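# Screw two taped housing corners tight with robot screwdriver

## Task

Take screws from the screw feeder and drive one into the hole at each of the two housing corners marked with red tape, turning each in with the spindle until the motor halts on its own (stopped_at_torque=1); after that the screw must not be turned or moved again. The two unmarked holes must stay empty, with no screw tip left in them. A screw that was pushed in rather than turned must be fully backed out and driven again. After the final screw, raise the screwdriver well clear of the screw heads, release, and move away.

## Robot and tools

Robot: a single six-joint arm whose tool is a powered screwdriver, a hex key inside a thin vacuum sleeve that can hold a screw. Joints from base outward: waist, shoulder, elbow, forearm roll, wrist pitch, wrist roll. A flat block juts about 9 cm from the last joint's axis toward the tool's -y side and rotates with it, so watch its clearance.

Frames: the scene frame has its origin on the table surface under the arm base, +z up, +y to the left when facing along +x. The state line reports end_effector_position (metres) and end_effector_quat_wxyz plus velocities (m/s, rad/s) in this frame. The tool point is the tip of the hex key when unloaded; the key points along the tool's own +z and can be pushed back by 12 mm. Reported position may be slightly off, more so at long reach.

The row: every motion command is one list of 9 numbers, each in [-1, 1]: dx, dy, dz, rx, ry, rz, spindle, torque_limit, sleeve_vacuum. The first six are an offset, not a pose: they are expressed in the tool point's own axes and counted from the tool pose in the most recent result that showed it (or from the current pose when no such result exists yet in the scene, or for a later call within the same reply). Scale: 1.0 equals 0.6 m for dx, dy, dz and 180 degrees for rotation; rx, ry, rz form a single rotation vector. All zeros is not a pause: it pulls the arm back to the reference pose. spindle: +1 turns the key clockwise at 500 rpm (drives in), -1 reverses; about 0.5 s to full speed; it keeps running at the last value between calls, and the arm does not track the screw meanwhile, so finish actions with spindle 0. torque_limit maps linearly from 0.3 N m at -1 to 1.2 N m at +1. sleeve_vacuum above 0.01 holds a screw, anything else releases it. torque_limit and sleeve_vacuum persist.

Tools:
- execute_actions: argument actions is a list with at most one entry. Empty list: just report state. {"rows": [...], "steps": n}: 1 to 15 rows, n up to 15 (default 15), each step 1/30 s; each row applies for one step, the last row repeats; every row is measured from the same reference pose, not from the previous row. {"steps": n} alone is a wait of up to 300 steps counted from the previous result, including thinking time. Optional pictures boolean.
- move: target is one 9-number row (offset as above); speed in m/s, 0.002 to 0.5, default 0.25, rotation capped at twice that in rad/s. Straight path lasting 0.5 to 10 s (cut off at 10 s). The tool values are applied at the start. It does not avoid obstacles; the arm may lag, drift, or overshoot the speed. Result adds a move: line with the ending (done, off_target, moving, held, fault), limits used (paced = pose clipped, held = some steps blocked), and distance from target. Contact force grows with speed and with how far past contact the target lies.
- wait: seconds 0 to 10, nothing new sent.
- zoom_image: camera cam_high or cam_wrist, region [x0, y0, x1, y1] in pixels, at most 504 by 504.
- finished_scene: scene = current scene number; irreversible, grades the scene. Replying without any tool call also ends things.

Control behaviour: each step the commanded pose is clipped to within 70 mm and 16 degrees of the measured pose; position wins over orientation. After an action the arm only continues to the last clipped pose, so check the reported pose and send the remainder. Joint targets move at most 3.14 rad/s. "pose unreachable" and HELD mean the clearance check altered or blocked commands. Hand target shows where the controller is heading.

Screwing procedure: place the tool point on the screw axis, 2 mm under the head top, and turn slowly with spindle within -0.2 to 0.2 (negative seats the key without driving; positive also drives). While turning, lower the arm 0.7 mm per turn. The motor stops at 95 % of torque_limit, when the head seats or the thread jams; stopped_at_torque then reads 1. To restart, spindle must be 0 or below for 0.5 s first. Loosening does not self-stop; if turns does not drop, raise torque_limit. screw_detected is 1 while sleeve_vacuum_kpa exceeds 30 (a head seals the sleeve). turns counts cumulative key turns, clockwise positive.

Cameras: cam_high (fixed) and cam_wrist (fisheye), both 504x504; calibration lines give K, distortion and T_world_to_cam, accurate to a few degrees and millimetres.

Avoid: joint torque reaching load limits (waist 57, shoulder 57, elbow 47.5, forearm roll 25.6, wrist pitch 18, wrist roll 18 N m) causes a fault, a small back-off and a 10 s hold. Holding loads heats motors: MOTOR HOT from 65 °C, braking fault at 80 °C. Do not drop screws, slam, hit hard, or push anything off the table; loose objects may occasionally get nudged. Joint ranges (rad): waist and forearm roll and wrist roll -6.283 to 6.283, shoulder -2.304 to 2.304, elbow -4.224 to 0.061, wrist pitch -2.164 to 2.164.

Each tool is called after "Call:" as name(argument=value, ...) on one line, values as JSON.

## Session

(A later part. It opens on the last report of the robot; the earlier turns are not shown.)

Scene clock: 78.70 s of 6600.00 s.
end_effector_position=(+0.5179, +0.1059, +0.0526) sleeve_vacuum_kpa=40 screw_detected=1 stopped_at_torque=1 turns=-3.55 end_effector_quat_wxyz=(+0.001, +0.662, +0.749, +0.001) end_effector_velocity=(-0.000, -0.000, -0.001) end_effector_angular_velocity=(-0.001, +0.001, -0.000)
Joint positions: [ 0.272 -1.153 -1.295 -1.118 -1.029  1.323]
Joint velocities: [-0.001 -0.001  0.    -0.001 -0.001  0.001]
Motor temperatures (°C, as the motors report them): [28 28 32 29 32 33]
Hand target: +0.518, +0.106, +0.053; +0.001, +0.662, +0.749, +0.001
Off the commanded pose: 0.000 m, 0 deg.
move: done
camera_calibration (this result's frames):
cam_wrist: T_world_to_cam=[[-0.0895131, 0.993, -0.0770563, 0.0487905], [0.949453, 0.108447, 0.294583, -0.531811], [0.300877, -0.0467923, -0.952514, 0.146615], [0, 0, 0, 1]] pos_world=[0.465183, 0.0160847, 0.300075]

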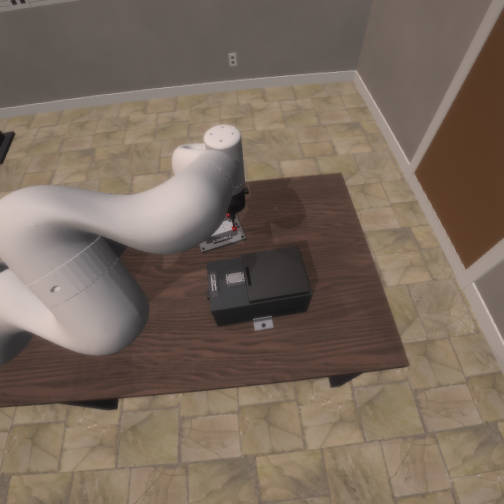

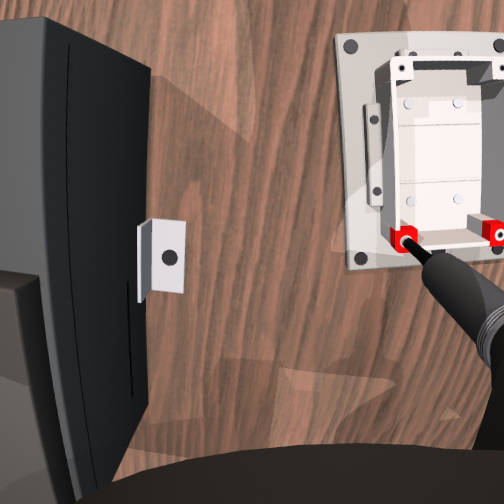

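Call:
move(target=[0, 0, -0.296, 0, 0, 0, 0, 0, -1], speed=0.25)

Call:
move(target=[-0.425, -0.1655, 0.0, 0, 0, 0, 0, 0, -1], speed=0.3)

Call:
move(target=[0, 0, 0.07, 0, 0, 0, 0, 0, 1], speed=0.12)

Call:
zoom_image(camera="cam_wrist", region=[350, 190, 450, 270])

Scene clock: 84.70 s of 6600.00 s.
end_effector_position=(+0.5163, +0.1061, +0.2300) sleeve_vacuum_kpa=0 screw_detected=0 stopped_at_torque=1 turns=-3.55 end_effector_quat_wxyz=(+0.001, +0.662, +0.750, +0.001) end_effector_velocity=(+0.001, -0.000, +0.003) end_effector_angular_velocity=(-0.000, -0.000, -0.000)
Joint positions: [ 0.49  -1.037 -1.416 -0.826 -1.208  1.142]
Joint velocities: [ 0.003  0.001 -0.004  0.003 -0.004 -0.002]
Motor temperatures (°C, as the motors report them): [28 28 32 29 32 33]
Hand target: +0.516, +0.106, +0.230; +0.001, +0.662, +0.750, +0.002
Off the commanded pose: 0.001 m, 0 deg.
After step 90, 1.60 s passed at rest.
move: done
camera_calibration (this result's frames):
cam_wrist: T_world_to_cam=[[-0.0904429, 0.993001, -0.075957, 0.062303], [0.94954, 0.108981, 0.294105, -0.582608], [0.300324, -0.0455245, -0.95275, 0.316255], [0, 0, 0, 1]] pos_world=[0.463866, 0.0160238, 0.477393]

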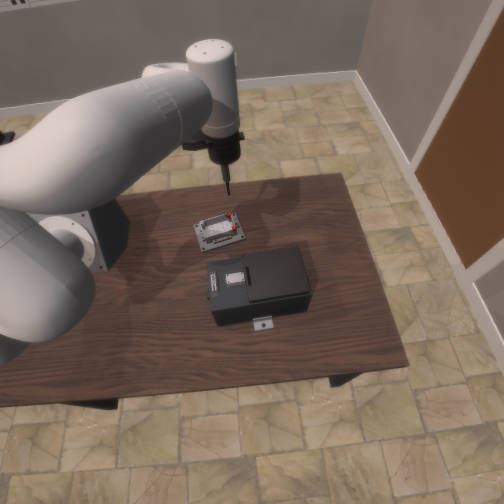

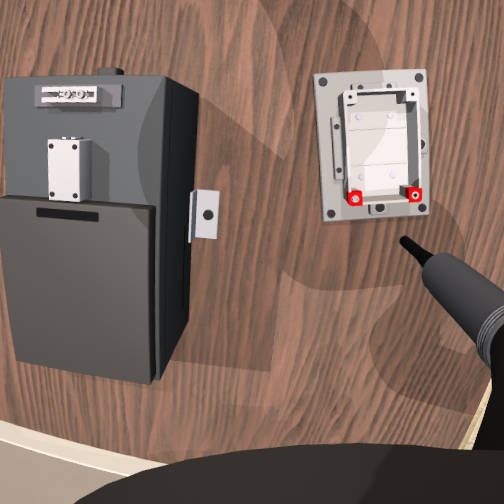

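Scene clock: 86.33 s of 6600.00 s.
end_effector_position=(+0.4504, -0.1590, +0.2291) sleeve_vacuum_kpa=0 screw_detected=0 stopped_at_torque=1 turns=-3.55 end_effector_quat_wxyz=(+0.001, +0.662, +0.750, +0.001) end_effector_velocity=(+0.000, -0.003, +0.001) end_effector_angular_velocity=(+0.000, -0.002, -0.000)
Joint positions: [ 0.322 -0.385 -0.93  -0.915 -1.258  0.956]
Joint velocities: [-0.002  0.008  0.002 -0.001 -0.002 -0.005]
Motor temperatures (°C, as the motors report them): [28 28 32 29 32 33]
Hand target: +0.450, -0.159, +0.229; +0.001, +0.662, +0.750, +0.002
Off the commanded pose: 0.001 m, 0 deg.
move: done
camera_calibration (this result's frames):
cam_wrist: T_world_to_cam=[[-0.0906584, 0.992983, -0.0759339, 0.319589], [0.949523, 0.109179, 0.294084, -0.490798], [0.30031, -0.0454399, -0.952759, 0.323131], [0, 0, 0, 1]] pos_world=[0.397958, -0.249078, 0.476469]

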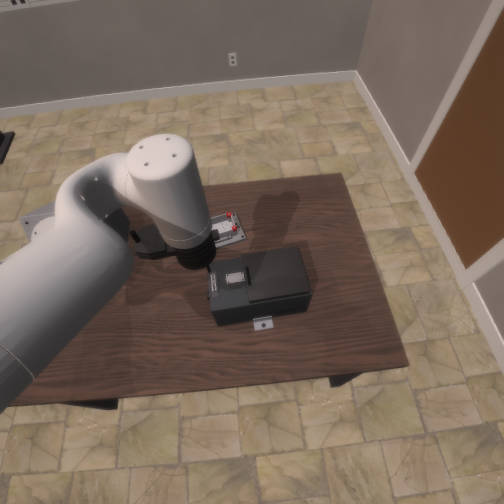

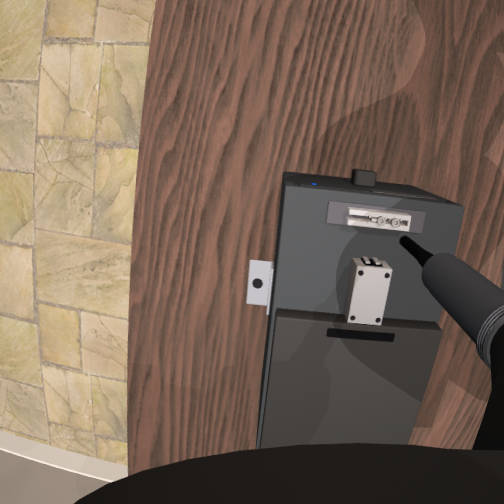

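Scene clock: 87.30 s of 6600.00 s.
end_effector_position=(+0.4507, -0.1590, +0.1874) sleeve_vacuum_kpa=14 screw_detected=0 stopped_at_torque=1 turns=-3.55 end_effector_quat_wxyz=(+0.001, +0.662, +0.750, +0.001) end_effector_velocity=(+0.000, -0.000, -0.002) end_effector_angular_velocity=(-0.002, -0.000, +0.001)
Joint positions: [ 0.257 -0.401 -0.883 -0.983 -1.195  0.99 ]
Joint velocities: [-0.003 -0.001  0.002 -0.005  0.002  0.002]
Motor temperatures (°C, as the motors report them): [28 28 32 29 32 33]
Hand target: +0.451, -0.159, +0.187; +0.001, +0.662, +0.750, +0.001
Off the commanded pose: 0.000 m, 0 deg.
move: done
camera_calibration (this result's frames):
cam_wrist: T_world_to_cam=[[-0.0903641, 0.992992, -0.0761626, 0.316423], [0.949513, 0.108972, 0.294195, -0.478873], [0.300433, -0.0457327, -0.952706, 0.283169], [0, 0, 0, 1]] pos_world=[0.398215, -0.249071, 0.434759]

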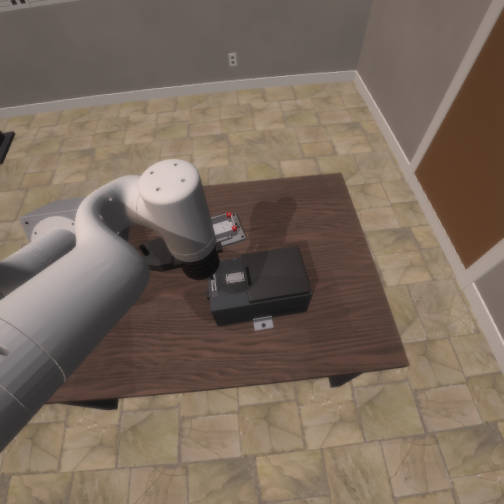

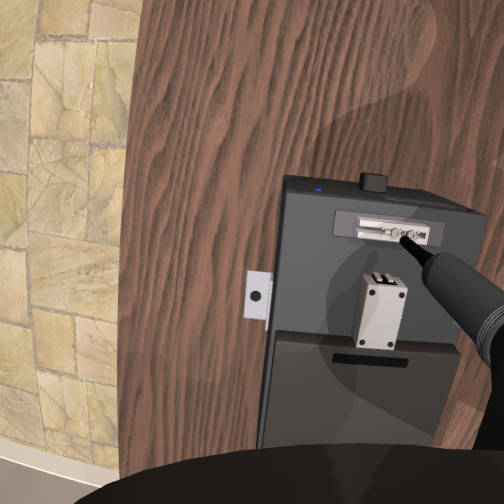

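Region (350, 190, 450, 270) of cam_wrist's 504x504 image, scaled by 5.040, with more detail than that image has; it fills the top 403 rows of this view, and the rest is white.

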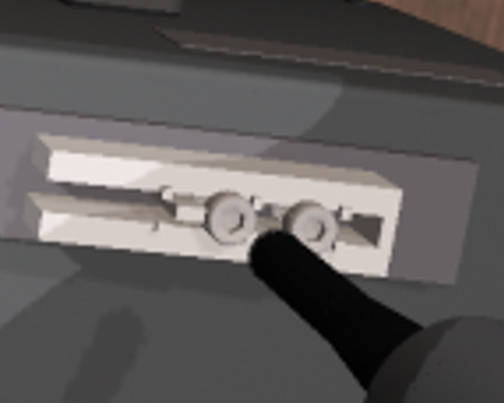

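Call:
move(target=[-0.002, -0.0007, 0.041, 0, 0, 0, -0.15, 0, 1], speed=0.02)

Scene clock: 96.70 s of 6600.00 s.
end_effector_position=(+0.4508, -0.1602, +0.1631) sleeve_vacuum_kpa=14 screw_detected=0 stopped_at_torque=1 turns=-5.44 end_effector_quat_wxyz=(+0.001, +0.662, +0.750, +0.002) end_effector_velocity=(+0.000, -0.000, -0.002) end_effector_angular_velocity=(+0.000, -0.001, -0.000)
Joint positions: [ 0.216 -0.411 -0.86  -1.028 -1.161  1.011]
Joint velocities: [-0.004 -0.001  0.002 -0.005  0.004  0.003]
Motor temperatures (°C, as the motors report them): [28 28 32 29 32 33]
Hand target: +0.451, -0.160, +0.163; +0.001, +0.662, +0.750, +0.001
Off the commanded pose: 0.000 m, 0 deg.
After step 90, 4.87 s passed at rest.
move: done
camera_calibration (this result's frames):
cam_wrist: T_world_to_cam=[[-0.0900655, 0.993025, -0.0760931, 0.315642], [0.949452, 0.10868, 0.2945, -0.471734], [0.300716, -0.0457224, -0.952617, 0.259857], [0, 0, 0, 1]] pos_world=[0.398174, -0.250291, 0.410488]

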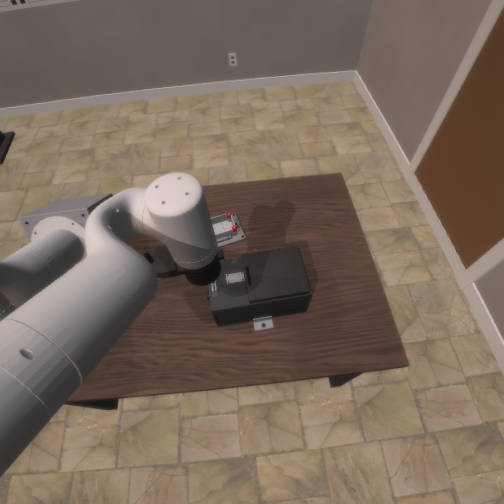

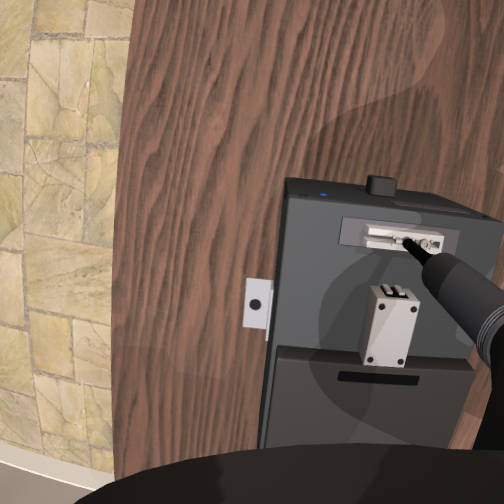

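Call:
move(target=[-0.0005, -0.0012, -0.006, 0, 0, 0, -0.15, 0, 1], speed=0.008)

Call:
move(target=[0, 0, 0.008, 0, 0, 0, -0.15, 0, 1], speed=0.008)

Scene clock: 99.90 s of 6600.00 s.
end_effector_position=(+0.4500, -0.1606, +0.1664) sleeve_vacuum_kpa=14 screw_detected=0 stopped_at_torque=1 turns=-9.44 end_effector_quat_wxyz=(+0.001, +0.662, +0.750, +0.002) end_effector_velocity=(-0.000, -0.001, +0.002) end_effector_angular_velocity=(-0.001, -0.001, +0.001)
Joint positions: [ 0.222 -0.407 -0.861 -1.022 -1.166  1.008]
Joint velocities: [ 0.003  0.002 -0.001  0.002 -0.003 -0.002]
Motor temperatures (°C, as the motors report them): [28 28 32 29 32 33]
Hand target: +0.450, -0.161, +0.167; +0.001, +0.662, +0.750, +0.002
Off the commanded pose: 0.000 m, 0 deg.
move: done
camera_calibration (this result's frames):
cam_wrist: T_world_to_cam=[[-0.0901291, 0.993013, -0.0761732, 0.316264], [0.949473, 0.108761, 0.294401, -0.471977], [0.300629, -0.0457903, -0.952641, 0.263261], [0, 0, 0, 1]] pos_world=[0.39749, -0.250667, 0.413834]

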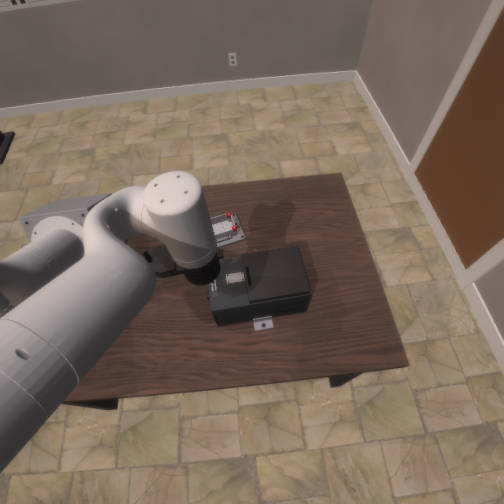

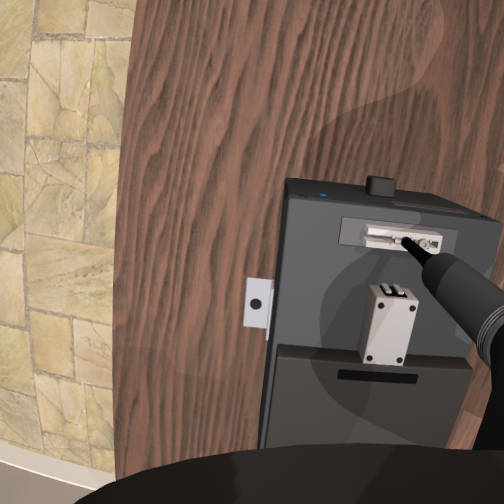

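Scene clock: 100.97 s of 6600.00 s.
end_effector_position=(+0.4501, -0.1606, +0.1621) sleeve_vacuum_kpa=14 screw_detected=0 stopped_at_torque=1 turns=-10.77 end_effector_quat_wxyz=(+0.001, +0.662, +0.750, +0.002) end_effector_velocity=(-0.000, -0.000, -0.002) end_effector_angular_velocity=(+0.000, +0.001, -0.000)
Joint positions: [ 0.215 -0.41  -0.857 -1.03  -1.16   1.012]
Joint velocities: [-0.003 -0.001  0.002 -0.003  0.003  0.002]
Motor temperatures (°C, as the motors report them): [28 28 32 29 32 33]
Hand target: +0.450, -0.161, +0.162; +0.001, +0.662, +0.750, +0.002
Off the commanded pose: 0.000 m, 0 deg.
move: done
camera_calibration (this result's frames):
cam_wrist: T_world_to_cam=[[-0.0900383, 0.993027, -0.0760981, 0.315892], [0.949448, 0.108657, 0.294521, -0.470793], [0.300736, -0.0457329, -0.95261, 0.259084], [0, 0, 0, 1]] pos_world=[0.39752, -0.250685, 0.409503]

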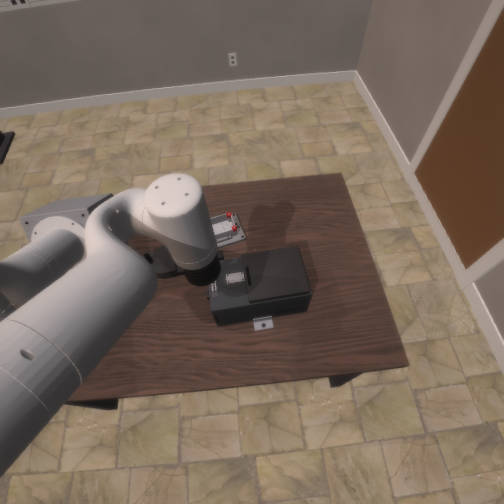

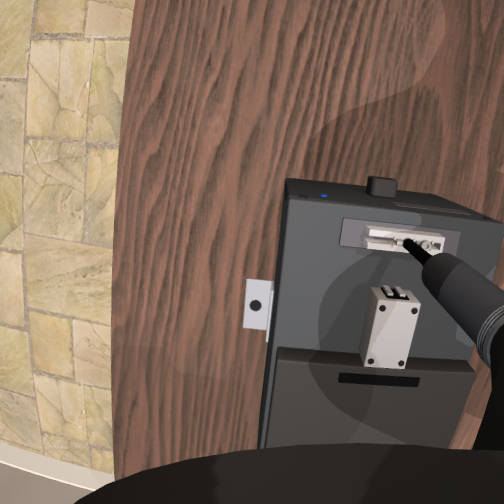

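Call:
move(target=[0.002, 0.0023, -0.008, 0, 0, 0, -0.15, 0, 1], speed=0.01)

Call:
move(target=[0, 0, 0.009, 0, 0, 0, -0.15, 0, 1], speed=0.008)

Scene clock: 105.37 s of 6600.00 s.
end_effector_position=(+0.4511, -0.1592, +0.1666) sleeve_vacuum_kpa=40 screw_detected=1 stopped_at_torque=1 turns=-16.27 end_effector_quat_wxyz=(+0.001, +0.662, +0.750, +0.002) end_effector_velocity=(+0.001, +0.000, +0.003) end_effector_angular_velocity=(-0.000, -0.000, -0.001)
Joint positions: [ 0.223 -0.412 -0.864 -1.021 -1.166  1.009]
Joint velocities: [ 0.004 -0.    -0.005  0.005 -0.004 -0.002]
Motor temperatures (°C, as the motors report them): [28 28 32 29 32 33]
Hand target: +0.451, -0.159, +0.167; +0.001, +0.662, +0.750, +0.002
Off the commanded pose: 0.000 m, 0 deg.
move: done
camera_calibration (this result's frames):
cam_wrist: T_world_to_cam=[[-0.0902696, 0.993013, -0.0760047, 0.31503], [0.949478, 0.108842, 0.294355, -0.47314], [0.300571, -0.0455934, -0.952669, 0.263188], [0, 0, 0, 1]] pos_world=[0.398567, -0.249332, 0.413946]

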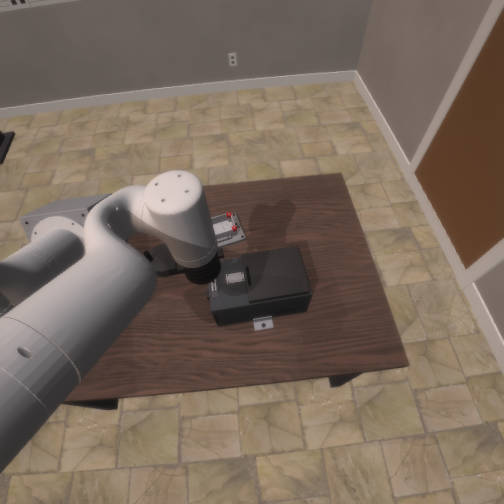

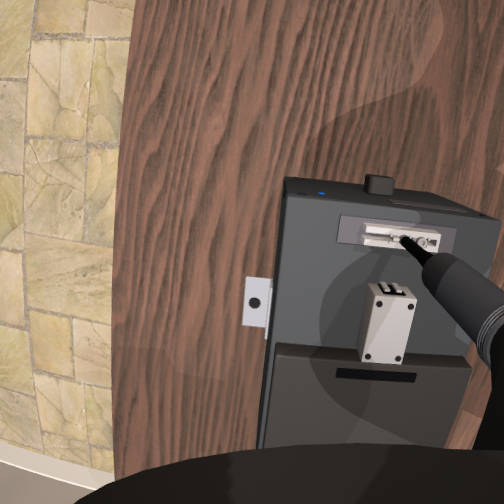

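Scene clock: 106.50 s of 6600.00 s.
end_effector_position=(+0.4513, -0.1592, +0.1617) sleeve_vacuum_kpa=40 screw_detected=1 stopped_at_torque=1 turns=-17.69 end_effector_quat_wxyz=(+0.001, +0.662, +0.750, +0.002) end_effector_velocity=(-0.000, -0.000, -0.002) end_effector_angular_velocity=(-0.000, +0.001, -0.000)
Joint positions: [ 0.215 -0.415 -0.86  -1.03  -1.159  1.014]
Joint velocities: [-0.004 -0.001  0.002 -0.003  0.002  0.002]
Motor temperatures (°C, as the motors report them): [28 28 32 29 32 33]
Hand target: +0.451, -0.159, +0.161; +0.001, +0.662, +0.750, +0.002
Off the commanded pose: 0.000 m, 0 deg.
move: done
camera_calibration (this result's frames):
cam_wrist: T_world_to_cam=[[-0.0900721, 0.993028, -0.0760467, 0.314603], [0.949449, 0.108673, 0.294512, -0.47196], [0.300723, -0.0456751, -0.952617, 0.258435], [0, 0, 0, 1]] pos_world=[0.398721, -0.249317, 0.409112]

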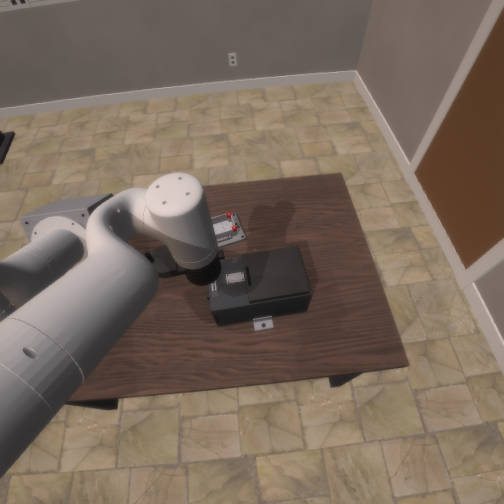

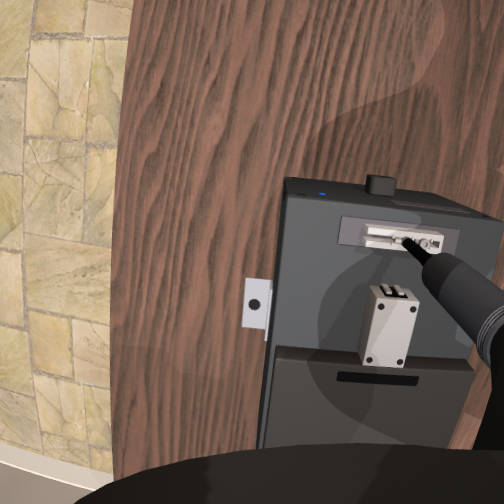

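Call:
move(target=[0, 0, -0.115, 0, 0, 0, 0, 0, 1], speed=0.15)

Call:
move(target=[0.533, 0.1585, 0.0, 0, 0, 0, 0, 0, 1], speed=0.3)

Call:
move(target=[0, 0, 0.22, 0, 0, 0, 0, 0, 1], speed=0.15)

Call:
zoom_image(camera="cam_wrist", region=[340, 170, 450, 280])

Scene clock: 116.10 s of 6600.00 s.
end_effector_position=(+0.4507, -0.1591, +0.2304) sleeve_vacuum_kpa=40 screw_detected=1 stopped_at_torque=1 turns=-28.39 end_effector_quat_wxyz=(+0.001, +0.662, +0.750, +0.002) end_effector_velocity=(+0.000, +0.000, +0.003) end_effector_angular_velocity=(+0.001, -0.000, -0.000)
Joint positions: [ 0.324 -0.385 -0.932 -0.913 -1.259  0.955]
Joint velocities: [ 0.004  0.    -0.004  0.004 -0.004 -0.002]
Motor temperatures (°C, as the motors report them): [28 28 32 29 32 33]
Hand target: +0.451, -0.159, +0.231; +0.001, +0.662, +0.750, +0.002
Off the commanded pose: 0.001 m, 0 deg.
move: done
camera_calibration (this result's frames):
cam_wrist: T_world_to_cam=[[-0.0905902, 0.993017, -0.0755668, 0.319789], [0.949468, 0.109015, 0.294324, -0.49154], [0.300506, -0.0450854, -0.952714, 0.324235], [0, 0, 0, 1]] pos_world=[0.398237, -0.249352, 0.477741]

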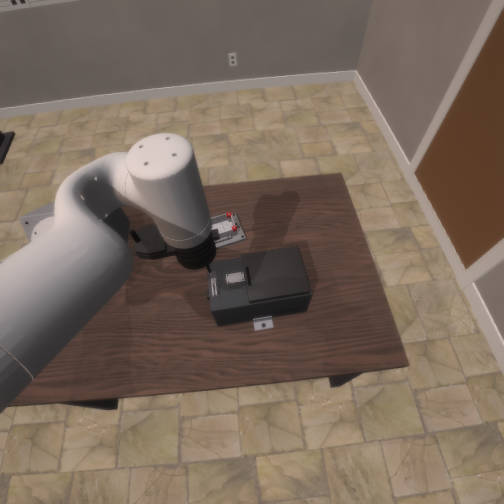

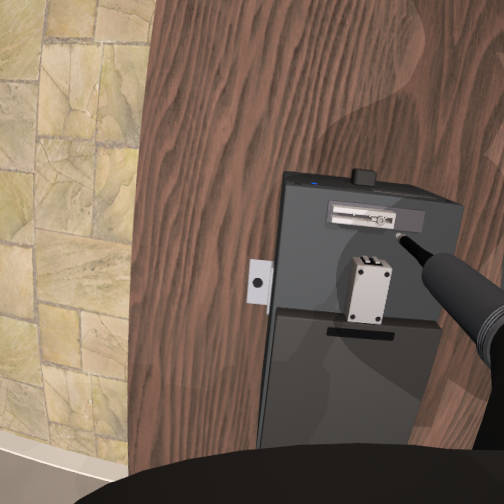

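Scene clock: 117.93 s of 6600.00 s.
end_effector_position=(+0.5041, +0.1697, +0.2314) sleeve_vacuum_kpa=40 screw_detected=1 stopped_at_torque=1 turns=-28.39 end_effector_quat_wxyz=(+0.001, +0.662, +0.750, +0.002) end_effector_velocity=(+0.001, +0.002, -0.000) end_effector_angular_velocity=(-0.003, +0.003, +0.002)
Joint positions: [ 0.547 -1.164 -1.515 -0.786 -1.203  1.178]
Joint velocities: [ 0.001 -0.011 -0.013  0.003 -0.006 -0.004]
Motor temperatures (°C, as the motors report them): [28 28 32 29 32 33]
Hand target: +0.504, +0.170, +0.231; +0.001, +0.662, +0.750, +0.002
Off the commanded pose: 0.001 m, 0 deg.
move: done
camera_calibration (this result's frames):
cam_wrist: T_world_to_cam=[[-0.090404, 0.993045, -0.0754236, -0.00199285], [0.949436, 0.108802, 0.294504, -0.578335], [0.300662, -0.0449856, -0.952669, 0.323883], [0, 0, 0, 1]] pos_world=[0.451533, 0.0794731, 0.478725]

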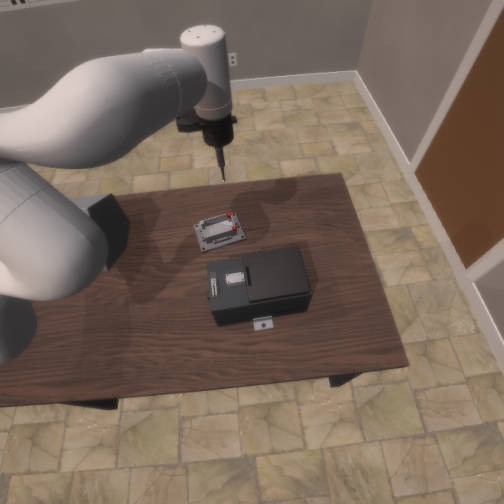

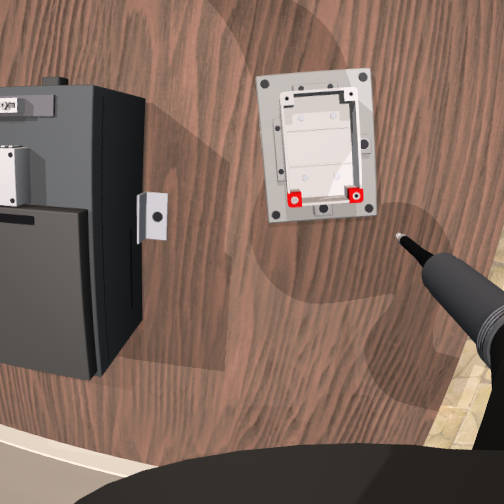

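Scene clock: 119.40 s of 6600.00 s.
end_effector_position=(+0.5052, +0.1697, +0.0997) sleeve_vacuum_kpa=40 screw_detected=1 stopped_at_torque=1 turns=-28.39 end_effector_quat_wxyz=(+0.001, +0.662, +0.749, +0.002) end_effector_velocity=(-0.000, +0.000, -0.003) end_effector_angular_velocity=(-0.000, +0.000, +0.001)
Joint positions: [ 0.398 -1.239 -1.405 -0.987 -1.057  1.31 ]
Joint velocities: [-0.004 -0.003  0.001 -0.005  0.002  0.003]
Motor temperatures (°C, as the motors report them): [28 28 32 29 32 33]
Hand target: +0.505, +0.170, +0.099; +0.001, +0.662, +0.749, +0.002
Off the commanded pose: 0.001 m, 0 deg.
move: done
camera_calibration (this result's frames):
cam_wrist: T_world_to_cam=[[-0.0896765, 0.993059, -0.0760994, -0.0120688], [0.949371, 0.108329, 0.294889, -0.540583], [0.301086, -0.045802, -0.952496, 0.197961], [0, 0, 0, 1]] pos_world=[0.452529, 0.0796129, 0.347051]

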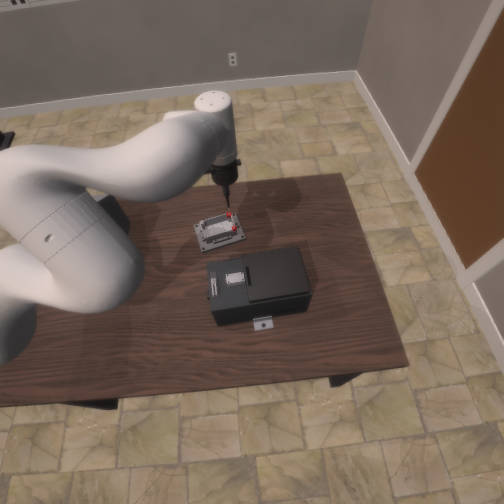

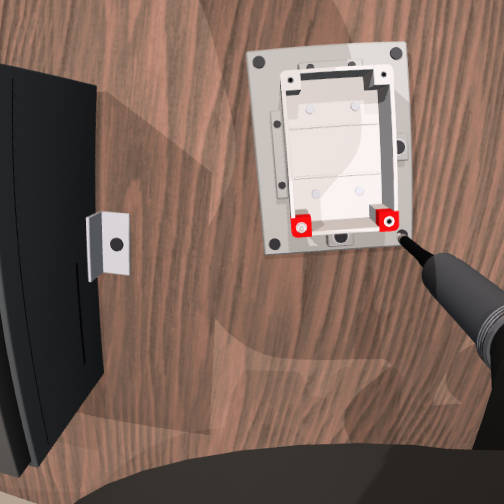

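Region (340, 170, 450, 280) of cam_wrist's 504x504 image, scaled by 4.582, with more detail than that image has.

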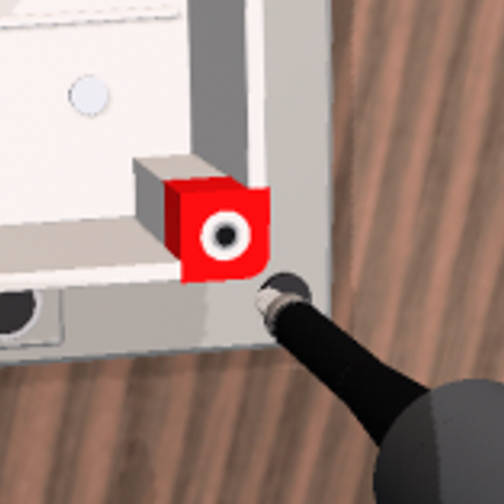

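Call:
move(target=[0.0023, -0.0047, 0.042, 0, 0, 0, 0, 0, 1], speed=0.04)

Call:
zoom_image(camera="cam_wrist", region=[360, 195, 440, 275])

Scene clock: 125.50 s of 6600.00 s.
end_effector_position=(+0.5026, +0.1706, +0.0747) sleeve_vacuum_kpa=40 screw_detected=1 stopped_at_torque=1 turns=-28.39 end_effector_quat_wxyz=(+0.001, +0.662, +0.749, +0.002) end_effector_velocity=(+0.000, +0.000, -0.002) end_effector_angular_velocity=(+0.001, -0.001, +0.001)
Joint positions: [ 0.369 -1.259 -1.39  -1.032 -1.035  1.343]
Joint velocities: [-0.003 -0.002  0.001 -0.006  0.003  0.003]
Motor temperatures (°C, as the motors report them): [28 28 32 29 32 33]
Hand target: +0.502, +0.171, +0.074; +0.001, +0.662, +0.749, +0.002
Off the commanded pose: 0.000 m, 0 deg.
After step 90, 2.07 s passed at rest.
move: done
camera_calibration (this result's frames):
cam_wrist: T_world_to_cam=[[-0.0895334, 0.993063, -0.076226, -0.0152463], [0.949354, 0.108235, 0.29498, -0.530762], [0.301183, -0.0459549, -0.952458, 0.175026], [0, 0, 0, 1]] pos_world=[0.449801, 0.0806308, 0.322107]

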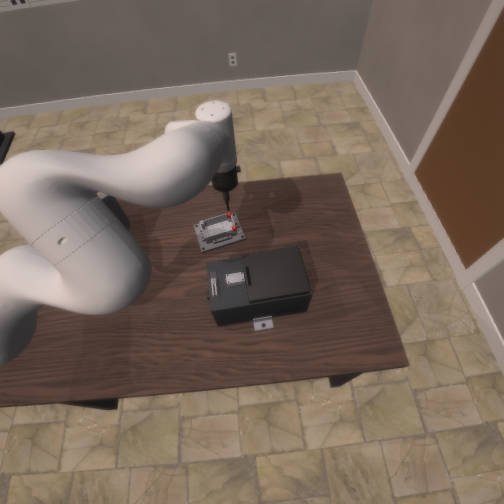

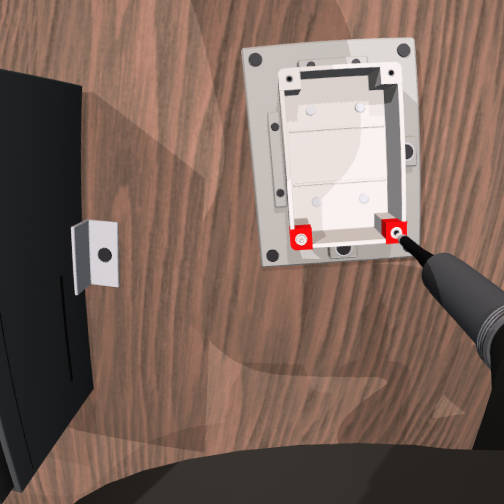

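Region (360, 195, 440, 275) of cam_wrist's 504x504 image, scaled by 6.300, with more detail than that image has.

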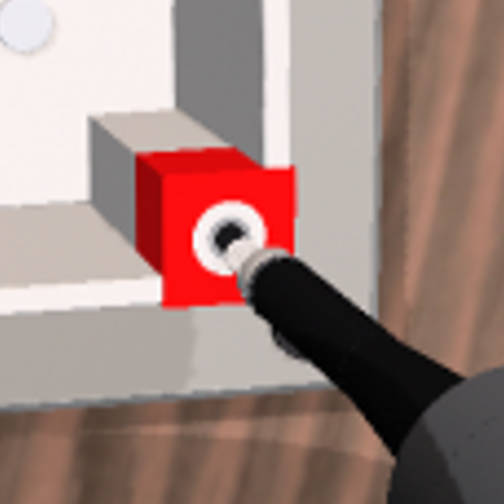

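Call:
move(target=[0, -0.0007, 0.011, 0, 0, 0, 0, 0, 1], speed=0.008)

Call:
zoom_image(camera="cam_wrist", region=[360, 195, 440, 275])

Scene clock: 129.70 s of 6600.00 s.
end_effector_position=(+0.5023, +0.1706, +0.0685) sleeve_vacuum_kpa=39 screw_detected=1 stopped_at_torque=1 turns=-28.39 end_effector_quat_wxyz=(+0.001, +0.662, +0.749, +0.002) end_effector_velocity=(+0.000, -0.000, -0.003) end_effector_angular_velocity=(-0.000, -0.001, +0.001)
Joint positions: [ 0.361 -1.264 -1.387 -1.043 -1.03   1.35 ]
Joint velocities: [-0.003 -0.002  0.001 -0.006  0.002  0.002]
Motor temperatures (°C, as the motors report them): [28 28 32 29 32 33]
Hand target: +0.502, +0.171, +0.068; +0.001, +0.662, +0.749, +0.002
Off the commanded pose: 0.000 m, 0 deg.
After step 90, 0.20 s passed at rest.
move: done
camera_calibration (this result's frames):
cam_wrist: T_world_to_cam=[[-0.0894168, 0.993075, -0.0762012, -0.0157478], [0.949316, 0.108124, 0.295141, -0.528672], [0.301337, -0.0459484, -0.95241, 0.169083], [0, 0, 0, 1]] pos_world=[0.449518, 0.0805698, 0.31587]

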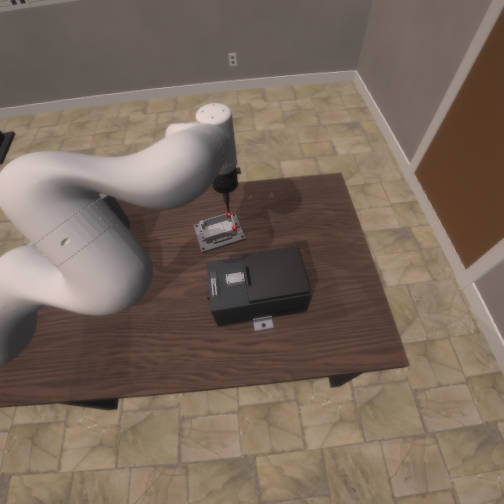

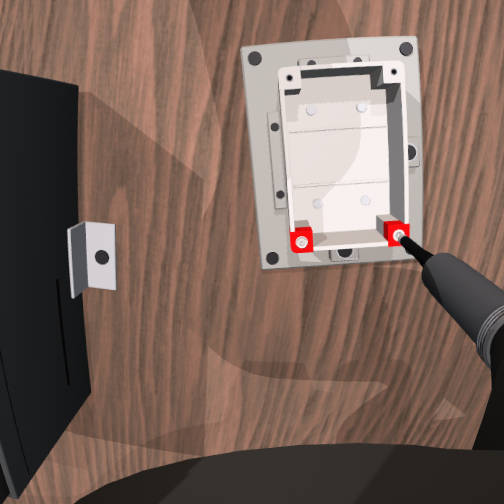

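Region (360, 195, 440, 275) of cam_wrist's 504x504 image, scaled by 6.300, with more detail than that image has.

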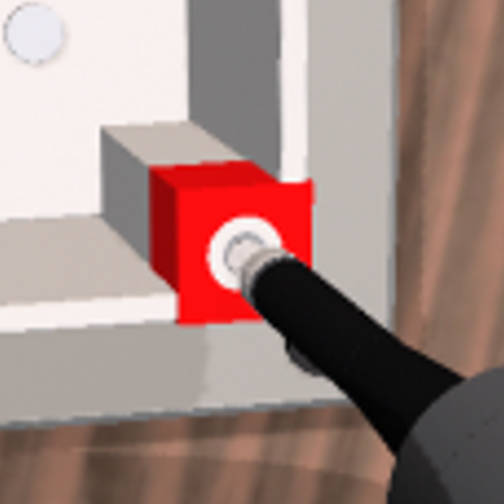

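Call:
move(target=[0, 0, 0.027, 0, 0, 0, 0.45, 0, 1], speed=0.0027)

Scene clock: 137.70 s of 6600.00 s.
end_effector_position=(+0.5025, +0.1706, +0.0524) sleeve_vacuum_kpa=40 screw_detected=1 stopped_at_torque=1 turns=-14.89 end_effector_quat_wxyz=(+0.001, +0.662, +0.749, +0.002) end_effector_velocity=(+0.000, -0.000, -0.001) end_effector_angular_velocity=(-0.000, -0.000, -0.001)
Joint positions: [ 0.34  -1.279 -1.383 -1.073 -1.019  1.367]
Joint velocities: [-0.001 -0.001  0.    -0.002  0.     0.002]
Motor temperatures (°C, as the motors report them): [28 29 32 29 32 33]
Hand target: +0.502, +0.171, +0.052; +0.001, +0.662, +0.749, +0.002
Off the commanded pose: 0.000 m, 0 deg.
move: done
camera_calibration (this result's frames):
cam_wrist: T_world_to_cam=[[-0.089356, 0.993074, -0.0762873, -0.0169785], [0.949304, 0.108094, 0.29519, -0.524052], [0.301392, -0.0460428, -0.952388, 0.15367], [0, 0, 0, 1]] pos_world=[0.449653, 0.0805832, 0.299753]

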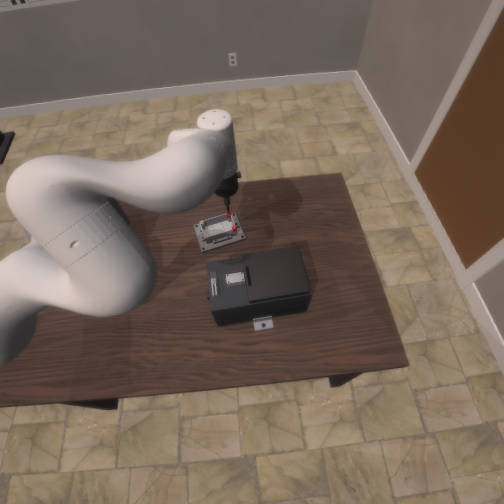

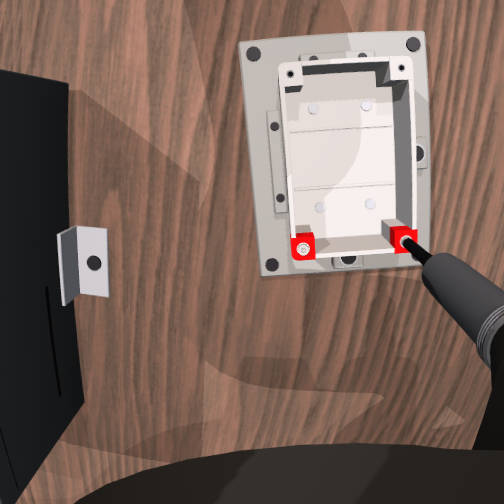

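13.5 turns, stopped at torque. Lift and finish.

Call:
move(target=[0, 0, -0.3, 0, 0, 0, 0, 0, -1], speed=0.2)

Call:
finished_scene(scene=2)

Scene clock: 141.47 s of 6600.00 s.
end_effector_position=(+0.5008, +0.1706, +0.2322) sleeve_vacuum_kpa=0 screw_detected=0 stopped_at_torque=1 turns=-14.89 end_effector_quat_wxyz=(+0.001, +0.662, +0.750, +0.002) end_effector_velocity=(+0.001, -0.000, +0.003) end_effector_angular_velocity=(-0.000, -0.002, +0.000)
Joint positions: [ 0.551 -1.161 -1.508 -0.783 -1.2    1.183]
Joint velocities: [ 0.003  0.    -0.004  0.002 -0.004 -0.003]
Motor temperatures (°C, as the motors report them): [28 29 32 29 32 33]
Hand target: +0.501, +0.171, +0.233; +0.001, +0.662, +0.750, +0.002
Off the commanded pose: 0.001 m, 0 deg.
move: done
camera_calibration (this result's frames):
cam_wrist: T_world_to_cam=[[-0.0903149, 0.993067, -0.0752384, -0.00323808], [0.949404, 0.108668, 0.294659, -0.575535], [0.300792, -0.0448195, -0.952636, 0.325542], [0, 0, 0, 1]] pos_world=[0.448202, 0.0803487, 0.479466]

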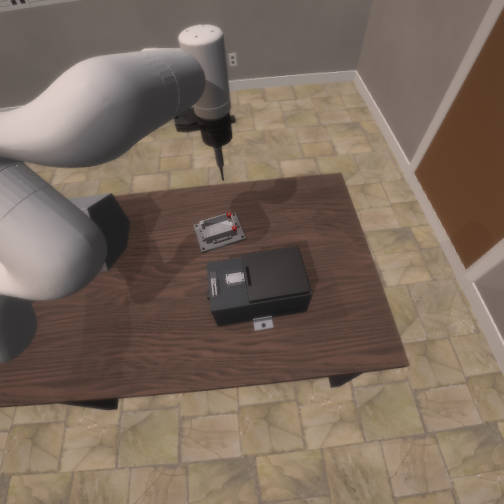

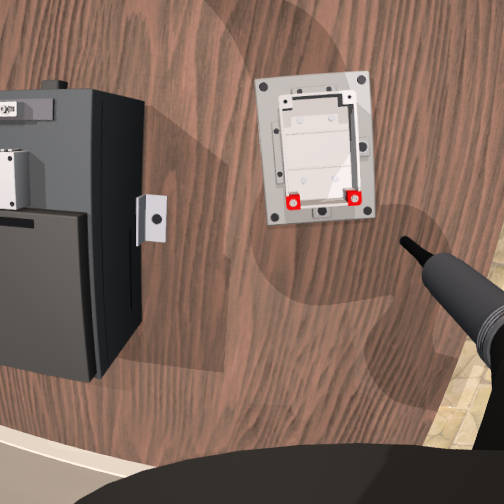

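The scene is finished: the task was done.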